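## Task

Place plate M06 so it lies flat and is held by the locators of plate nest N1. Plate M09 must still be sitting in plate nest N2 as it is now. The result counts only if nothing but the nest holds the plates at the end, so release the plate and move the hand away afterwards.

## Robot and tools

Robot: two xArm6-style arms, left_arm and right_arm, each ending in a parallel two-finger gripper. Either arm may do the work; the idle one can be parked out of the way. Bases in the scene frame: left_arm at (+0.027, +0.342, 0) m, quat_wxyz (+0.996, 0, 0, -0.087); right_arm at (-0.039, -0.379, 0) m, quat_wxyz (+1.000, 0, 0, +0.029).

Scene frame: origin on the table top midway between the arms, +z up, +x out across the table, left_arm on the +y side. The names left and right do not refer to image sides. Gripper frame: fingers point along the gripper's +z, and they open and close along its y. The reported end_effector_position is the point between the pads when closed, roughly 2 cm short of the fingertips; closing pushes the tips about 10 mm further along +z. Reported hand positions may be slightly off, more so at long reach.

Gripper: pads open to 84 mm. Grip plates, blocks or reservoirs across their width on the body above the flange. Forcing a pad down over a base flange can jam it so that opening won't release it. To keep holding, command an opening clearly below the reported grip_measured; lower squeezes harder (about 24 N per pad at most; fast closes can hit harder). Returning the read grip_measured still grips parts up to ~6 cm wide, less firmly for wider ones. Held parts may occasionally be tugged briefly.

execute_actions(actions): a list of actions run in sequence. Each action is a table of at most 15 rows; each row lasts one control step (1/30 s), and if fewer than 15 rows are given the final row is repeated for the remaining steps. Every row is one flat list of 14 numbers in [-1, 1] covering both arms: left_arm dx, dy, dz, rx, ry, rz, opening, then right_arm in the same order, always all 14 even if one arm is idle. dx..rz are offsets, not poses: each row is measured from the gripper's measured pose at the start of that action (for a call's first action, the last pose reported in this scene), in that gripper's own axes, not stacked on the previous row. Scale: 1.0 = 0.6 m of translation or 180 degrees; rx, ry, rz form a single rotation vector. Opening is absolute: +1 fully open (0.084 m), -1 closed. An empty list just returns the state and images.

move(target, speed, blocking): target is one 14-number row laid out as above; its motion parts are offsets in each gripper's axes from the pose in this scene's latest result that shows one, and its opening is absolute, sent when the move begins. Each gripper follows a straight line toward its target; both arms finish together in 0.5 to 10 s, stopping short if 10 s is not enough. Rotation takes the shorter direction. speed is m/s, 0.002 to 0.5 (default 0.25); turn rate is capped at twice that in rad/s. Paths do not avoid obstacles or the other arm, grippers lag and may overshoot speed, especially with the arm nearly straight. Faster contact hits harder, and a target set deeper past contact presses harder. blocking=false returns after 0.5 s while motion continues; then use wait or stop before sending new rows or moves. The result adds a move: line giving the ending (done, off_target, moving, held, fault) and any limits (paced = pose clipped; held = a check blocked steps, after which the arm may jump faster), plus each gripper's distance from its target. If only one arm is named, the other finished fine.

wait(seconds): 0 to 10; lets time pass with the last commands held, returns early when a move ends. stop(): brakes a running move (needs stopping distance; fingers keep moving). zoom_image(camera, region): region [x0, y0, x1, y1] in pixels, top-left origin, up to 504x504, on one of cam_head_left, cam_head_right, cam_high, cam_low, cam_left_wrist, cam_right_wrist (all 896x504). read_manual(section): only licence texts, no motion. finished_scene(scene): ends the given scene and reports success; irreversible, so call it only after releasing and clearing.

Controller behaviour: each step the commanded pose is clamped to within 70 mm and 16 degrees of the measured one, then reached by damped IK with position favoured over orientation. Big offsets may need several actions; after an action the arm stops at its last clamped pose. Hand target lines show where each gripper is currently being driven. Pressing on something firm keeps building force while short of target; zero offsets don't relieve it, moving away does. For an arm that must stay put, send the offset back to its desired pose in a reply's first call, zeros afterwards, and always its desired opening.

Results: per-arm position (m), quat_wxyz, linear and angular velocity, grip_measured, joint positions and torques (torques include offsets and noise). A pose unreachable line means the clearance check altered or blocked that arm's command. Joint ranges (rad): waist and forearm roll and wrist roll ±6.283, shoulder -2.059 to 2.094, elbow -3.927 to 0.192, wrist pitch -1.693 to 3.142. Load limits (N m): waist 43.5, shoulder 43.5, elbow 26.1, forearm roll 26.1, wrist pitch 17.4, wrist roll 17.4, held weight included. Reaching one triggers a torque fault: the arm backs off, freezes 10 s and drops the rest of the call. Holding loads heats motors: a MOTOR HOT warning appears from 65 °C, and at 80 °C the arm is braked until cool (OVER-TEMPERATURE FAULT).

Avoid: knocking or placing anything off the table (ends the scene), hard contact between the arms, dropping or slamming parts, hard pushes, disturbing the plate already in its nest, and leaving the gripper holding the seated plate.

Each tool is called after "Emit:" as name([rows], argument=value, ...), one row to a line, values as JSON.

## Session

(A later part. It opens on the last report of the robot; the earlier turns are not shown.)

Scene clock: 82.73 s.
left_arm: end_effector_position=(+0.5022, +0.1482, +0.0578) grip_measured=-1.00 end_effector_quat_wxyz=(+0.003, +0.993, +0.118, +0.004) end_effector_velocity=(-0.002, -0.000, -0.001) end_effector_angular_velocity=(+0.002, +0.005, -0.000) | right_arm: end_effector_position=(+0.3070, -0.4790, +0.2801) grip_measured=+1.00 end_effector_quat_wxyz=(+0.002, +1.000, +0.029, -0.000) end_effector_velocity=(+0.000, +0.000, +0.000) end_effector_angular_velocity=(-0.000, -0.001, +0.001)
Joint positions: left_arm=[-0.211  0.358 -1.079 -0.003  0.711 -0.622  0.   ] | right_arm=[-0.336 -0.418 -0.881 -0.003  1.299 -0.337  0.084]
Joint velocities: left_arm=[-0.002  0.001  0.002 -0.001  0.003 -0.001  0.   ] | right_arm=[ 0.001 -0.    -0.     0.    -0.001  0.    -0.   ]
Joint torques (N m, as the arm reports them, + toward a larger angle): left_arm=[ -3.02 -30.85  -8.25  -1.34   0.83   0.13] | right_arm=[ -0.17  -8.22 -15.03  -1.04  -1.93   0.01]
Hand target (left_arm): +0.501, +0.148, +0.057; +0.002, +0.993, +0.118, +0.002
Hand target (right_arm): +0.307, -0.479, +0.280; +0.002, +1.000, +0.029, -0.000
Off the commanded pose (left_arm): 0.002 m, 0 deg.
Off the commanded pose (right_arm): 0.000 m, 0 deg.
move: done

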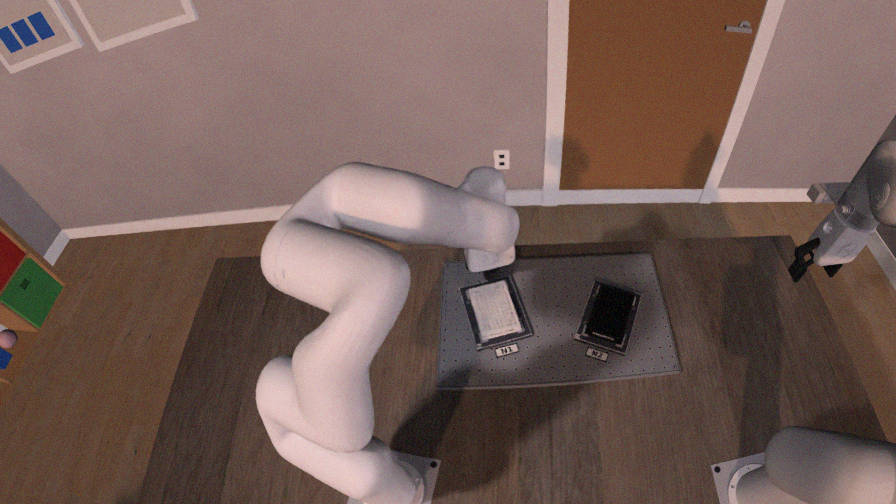

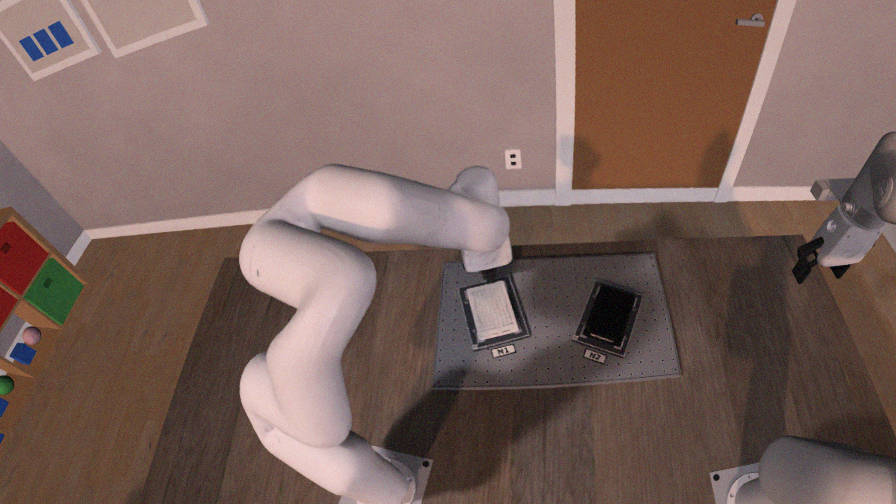

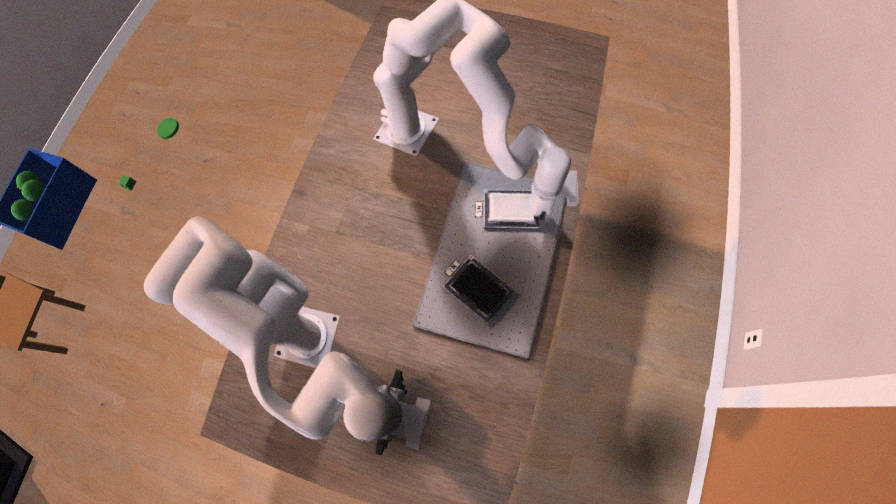

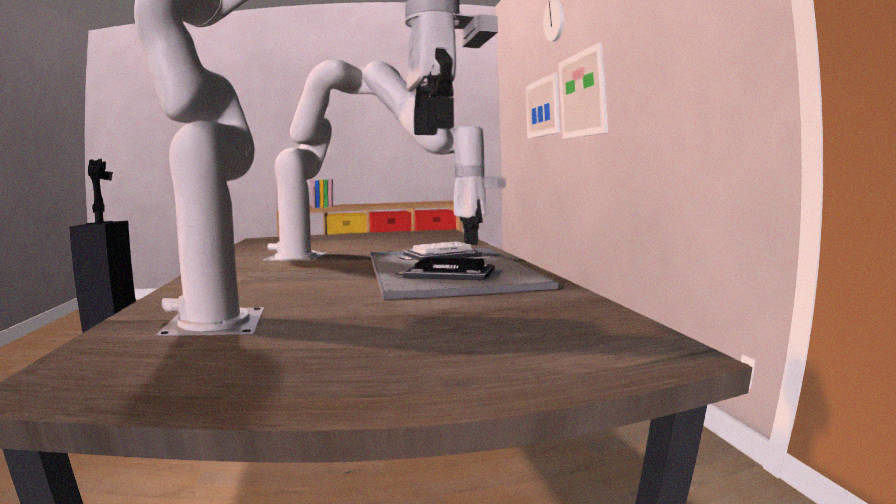

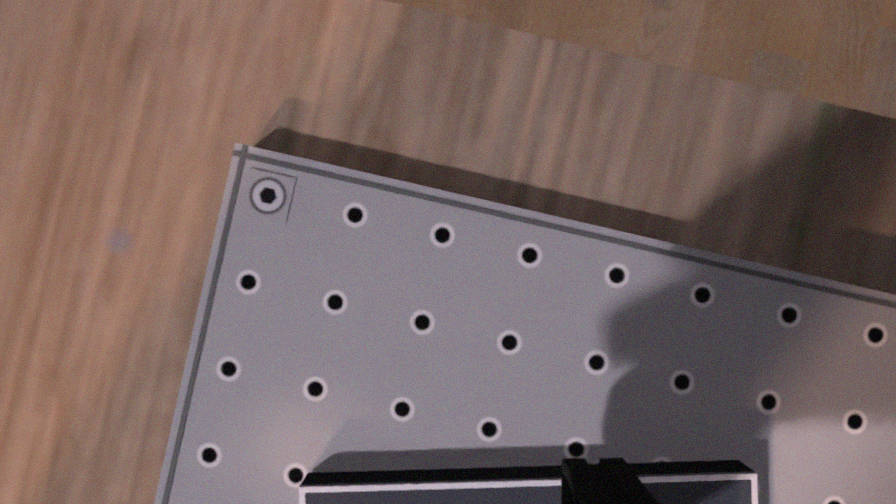

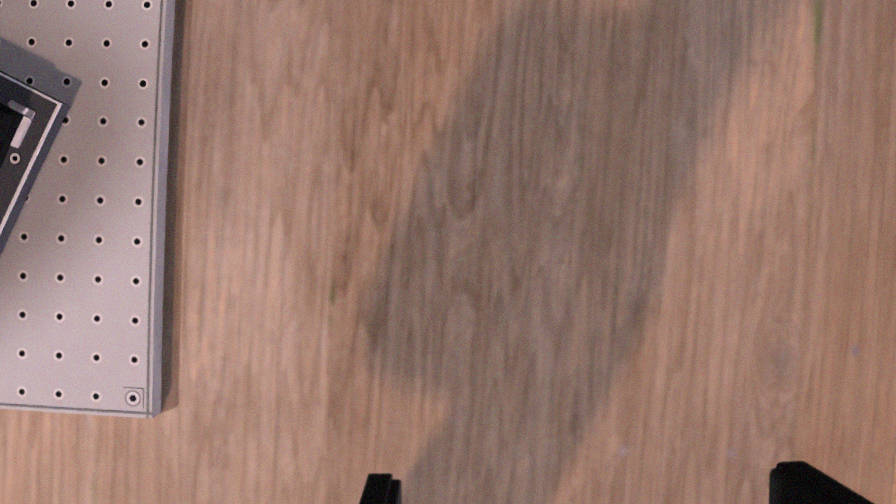

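Hit the stop and seems to have dropped. Back off, and view from above.

Emit:
move(target=[0.01,0,0,0,0,0,-1,0,0,0,0,0,0,1], speed=0.03)

Emit:
move(target=[-0.2,0,-0.2,0,0,0,-1,0,0,0,0,0,0,1])

Emit:
zoom_image(camera="cam_left_wrist", region=[300,0,800,504])

Emit:
zoom_image(camera="cam_low", region=[390,220,510,290])

Scene clock: 89.80 s.
left_arm: end_effector_position=(+0.5077, +0.1497, +0.0575) grip_measured=-1.00 end_effector_quat_wxyz=(+0.003, +0.993, +0.118, +0.004) end_effector_velocity=(+0.002, -0.000, +0.001) end_effector_angular_velocity=(-0.004, -0.005, +0.004) | right_arm: end_effector_position=(+0.3070, -0.4790, +0.2801) grip_measured=+1.00 end_effector_quat_wxyz=(+0.002, +1.000, +0.029, -0.000) end_effector_velocity=(-0.000, +0.000, -0.000) end_effector_angular_velocity=(-0.000, +0.000, +0.002)
Joint positions: left_arm=[-0.205  0.372 -1.1   -0.003  0.718 -0.615  0.   ] | right_arm=[-0.336 -0.418 -0.881 -0.003  1.299 -0.337  0.084]
Joint velocities: left_arm=[ 0.002  0.    -0.004 -0.002 -0.003 -0.001  0.   ] | right_arm=[ 0.    -0.     0.    -0.     0.    -0.002  0.   ]
Joint torques (N m, as the arm reports them, + toward a larger angle): left_arm=[  0.77 -34.48 -11.59  -1.01  -1.11   0.09] | right_arm=[ -0.09  -7.78 -15.15  -0.87  -1.99   0.16]
Hand target (left_arm): +0.508, +0.150, +0.058; +0.003, +0.993, +0.118, +0.004
Hand target (right_arm): +0.307, -0.479, +0.280; +0.002, +1.000, +0.029, -0.000
Off the commanded pose (left_arm): 0.000 m, 0 deg.
Off the commanded pose (right_arm): 0.000 m, 0 deg.
move: done

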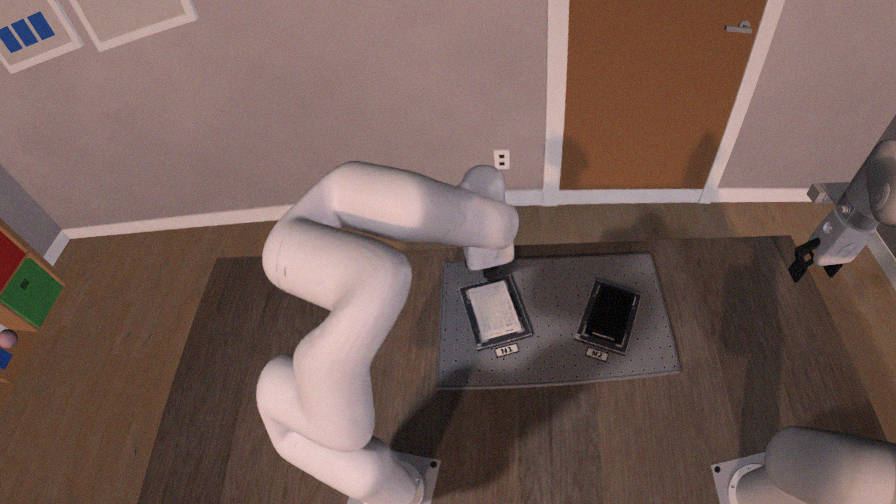

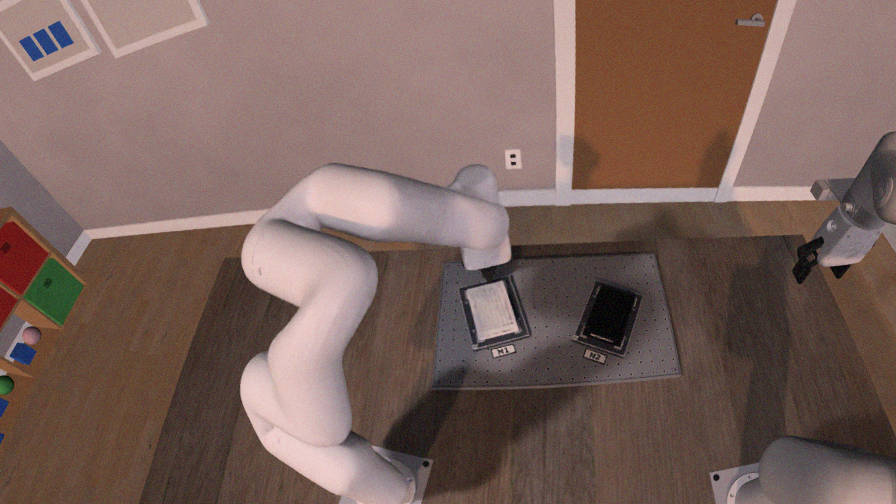

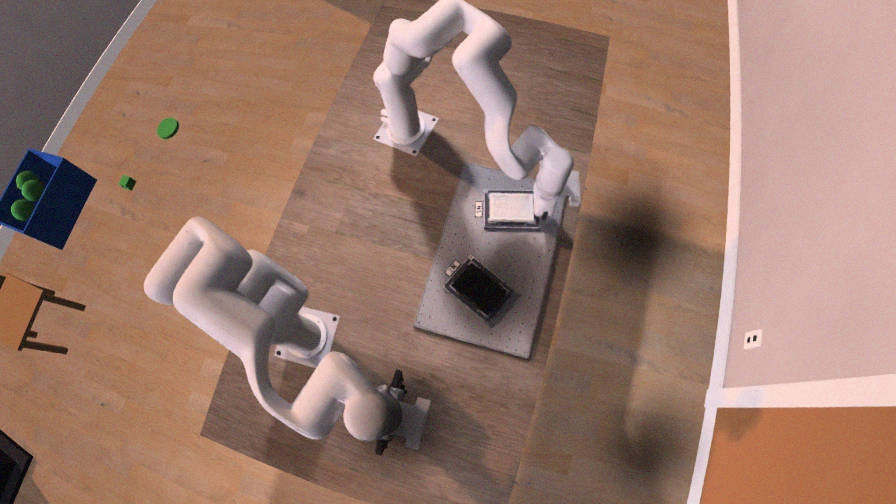

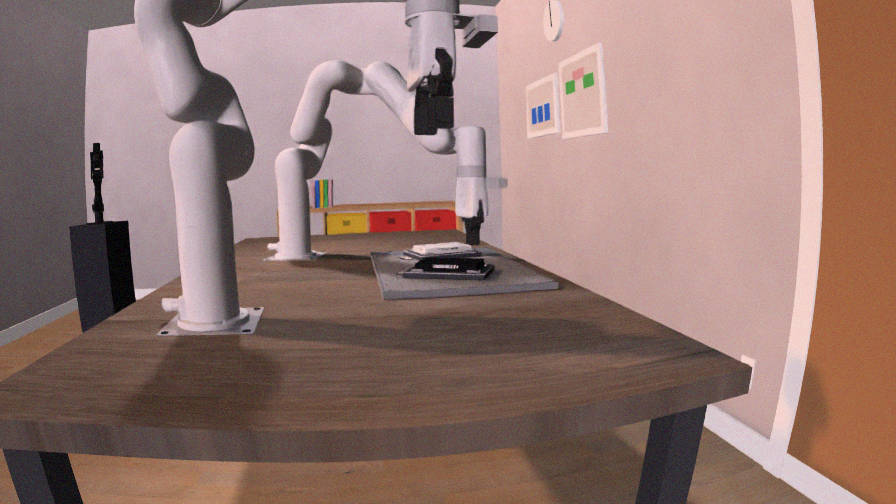

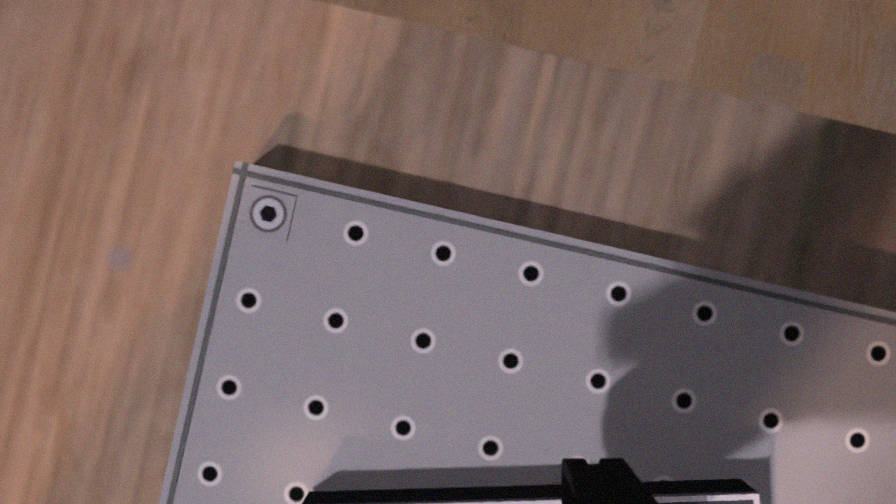

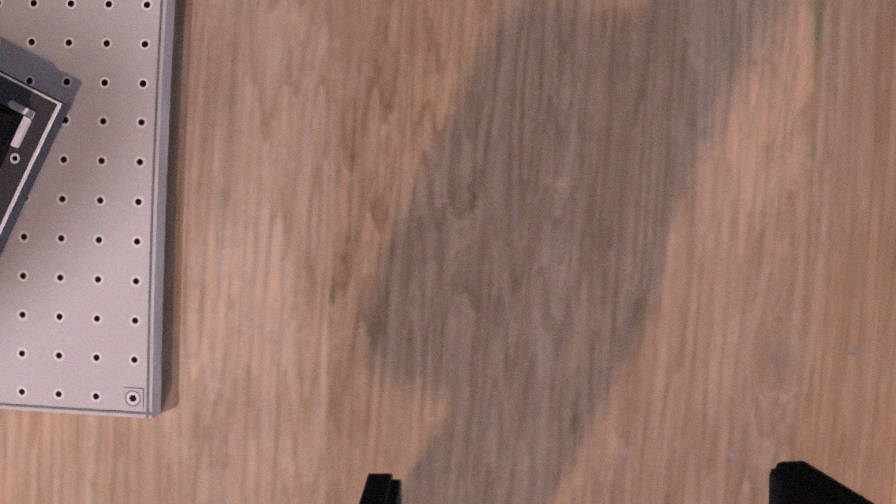

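Scene clock: 90.97 s.
left_arm: end_effector_position=(+0.3904, +0.1224, +0.1765) grip_measured=-1.00 end_effector_quat_wxyz=(+0.003, +0.993, +0.119, +0.003) end_effector_velocity=(+0.001, -0.002, +0.004) end_effector_angular_velocity=(-0.006, -0.008, +0.001) | right_arm: end_effector_position=(+0.3070, -0.4790, +0.2801) grip_measured=+1.00 end_effector_quat_wxyz=(+0.002, +1.000, +0.029, -0.000) end_effector_velocity=(-0.000, +0.000, -0.000) end_effector_angular_velocity=(+0.000, +0.001, +0.001)
Joint positions: left_arm=[-0.369 -0.12  -0.854 -0.     0.966 -0.781  0.   ] | right_arm=[-0.336 -0.418 -0.881 -0.003  1.299 -0.337  0.084]
Joint velocities: left_arm=[-0.002 -0.006 -0.004 -0.001 -0.    -0.002  0.   ] | right_arm=[ 0. -0.  0.  0.  0. -0.  0.]
Joint torques (N m, as the arm reports them, + toward a larger angle): left_arm=[  0.69 -23.69 -12.57  -1.39  -1.19   0.28] | right_arm=[ -0.16  -7.7  -15.04  -1.07  -1.89   0.31]
Hand target (left_arm): +0.390, +0.122, +0.177; +0.003, +0.993, +0.119, +0.004
Hand target (right_arm): +0.307, -0.479, +0.280; +0.002, +1.000, +0.029, -0.000
Off the commanded pose (left_arm): 0.000 m, 0 deg.
Off the commanded pose (right_arm): 0.000 m, 0 deg.
move: done

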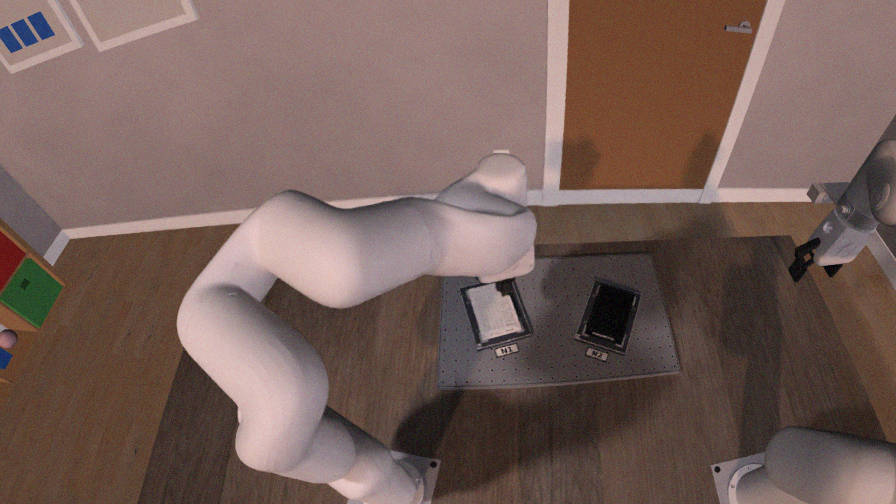

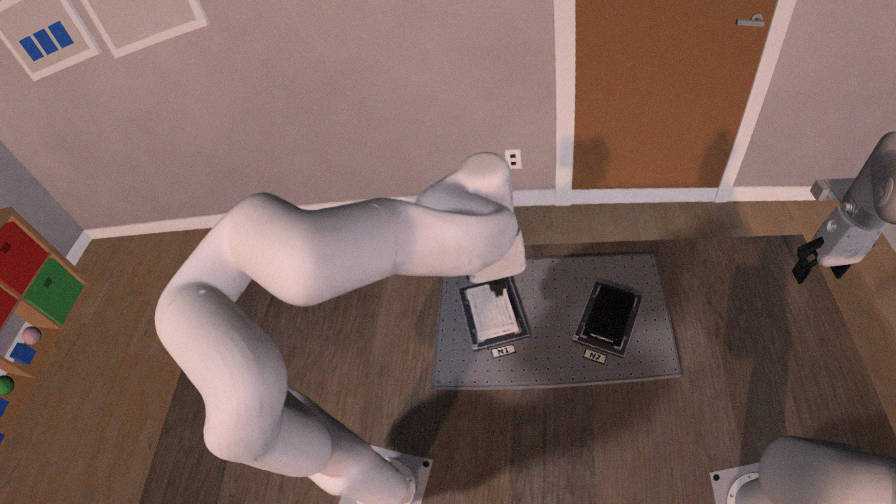

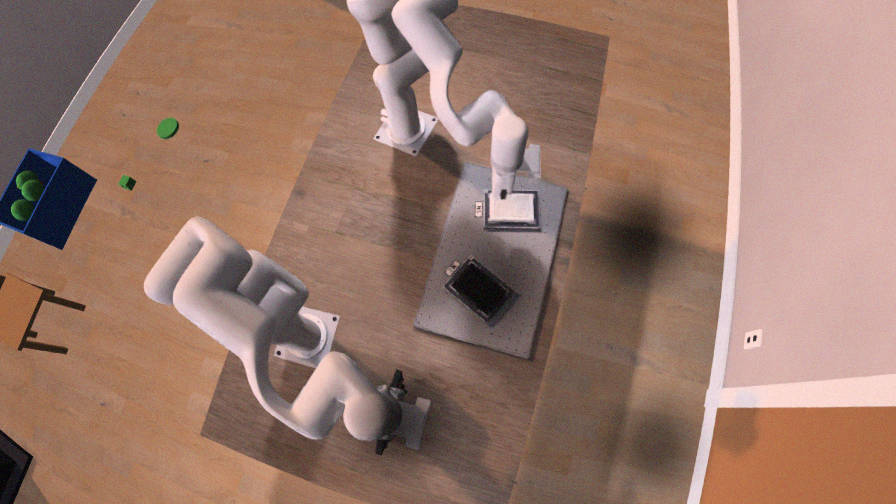

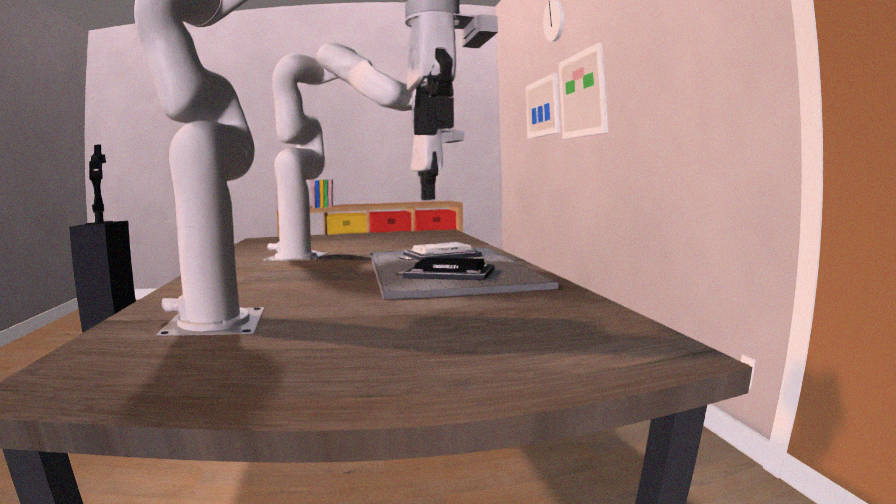

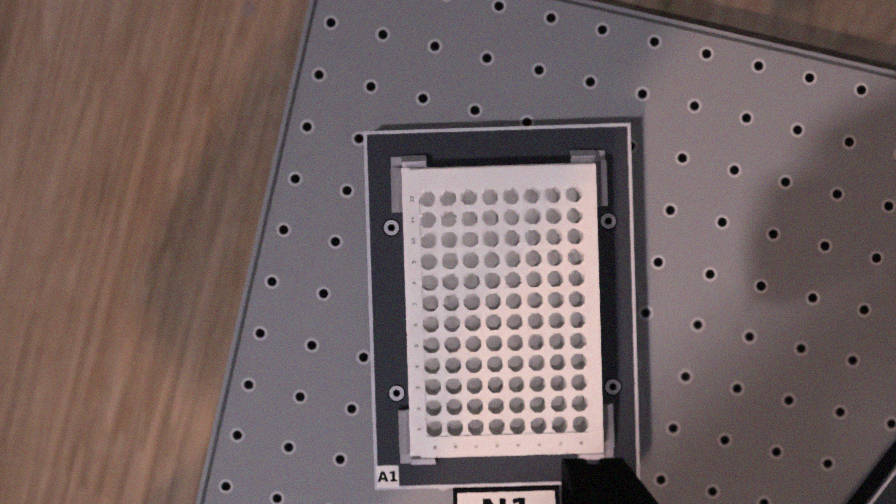

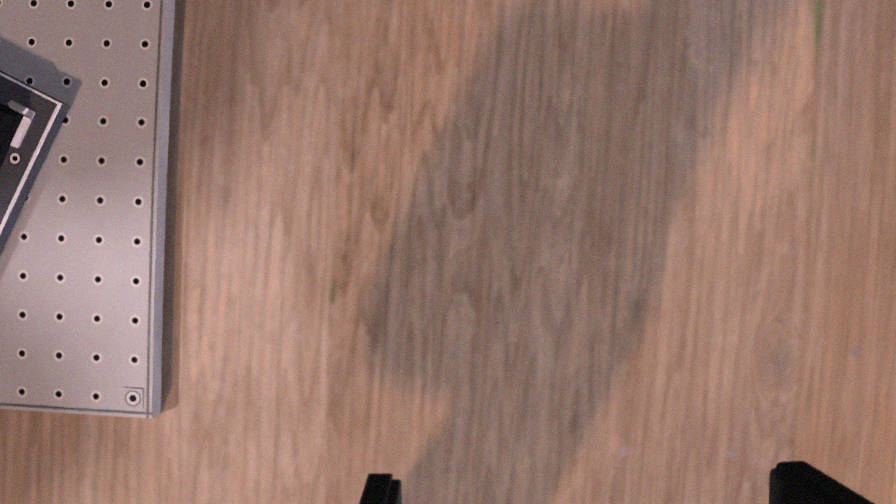

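Region (300, 0, 800, 504) of cam_left_wrist's 896x504 image, scaled by 1.000; it fills the left 500 columns of this view, and the rest is white.

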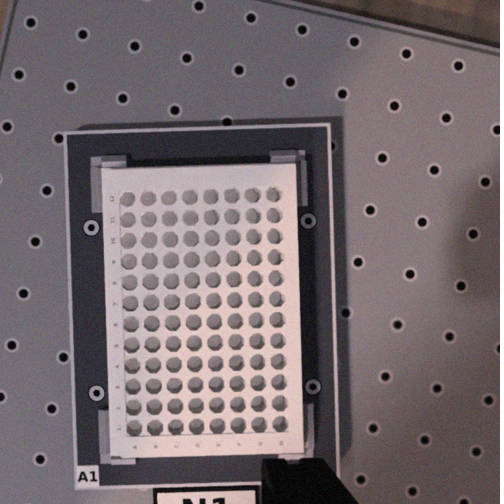

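Region (390, 220, 510, 290) of cam_low's 896x504 image, scaled by 4.200, with more detail than that image has; it fills the top 294 rows of this view, and the rest is white.

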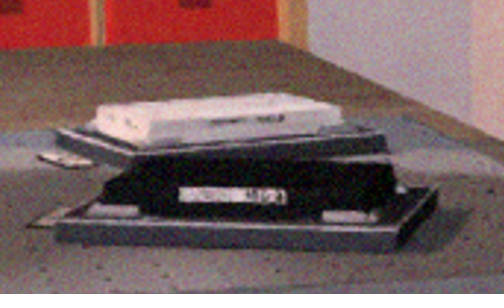

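Emit:
finished_scene(scene=1)

The scene is finished: the task was done.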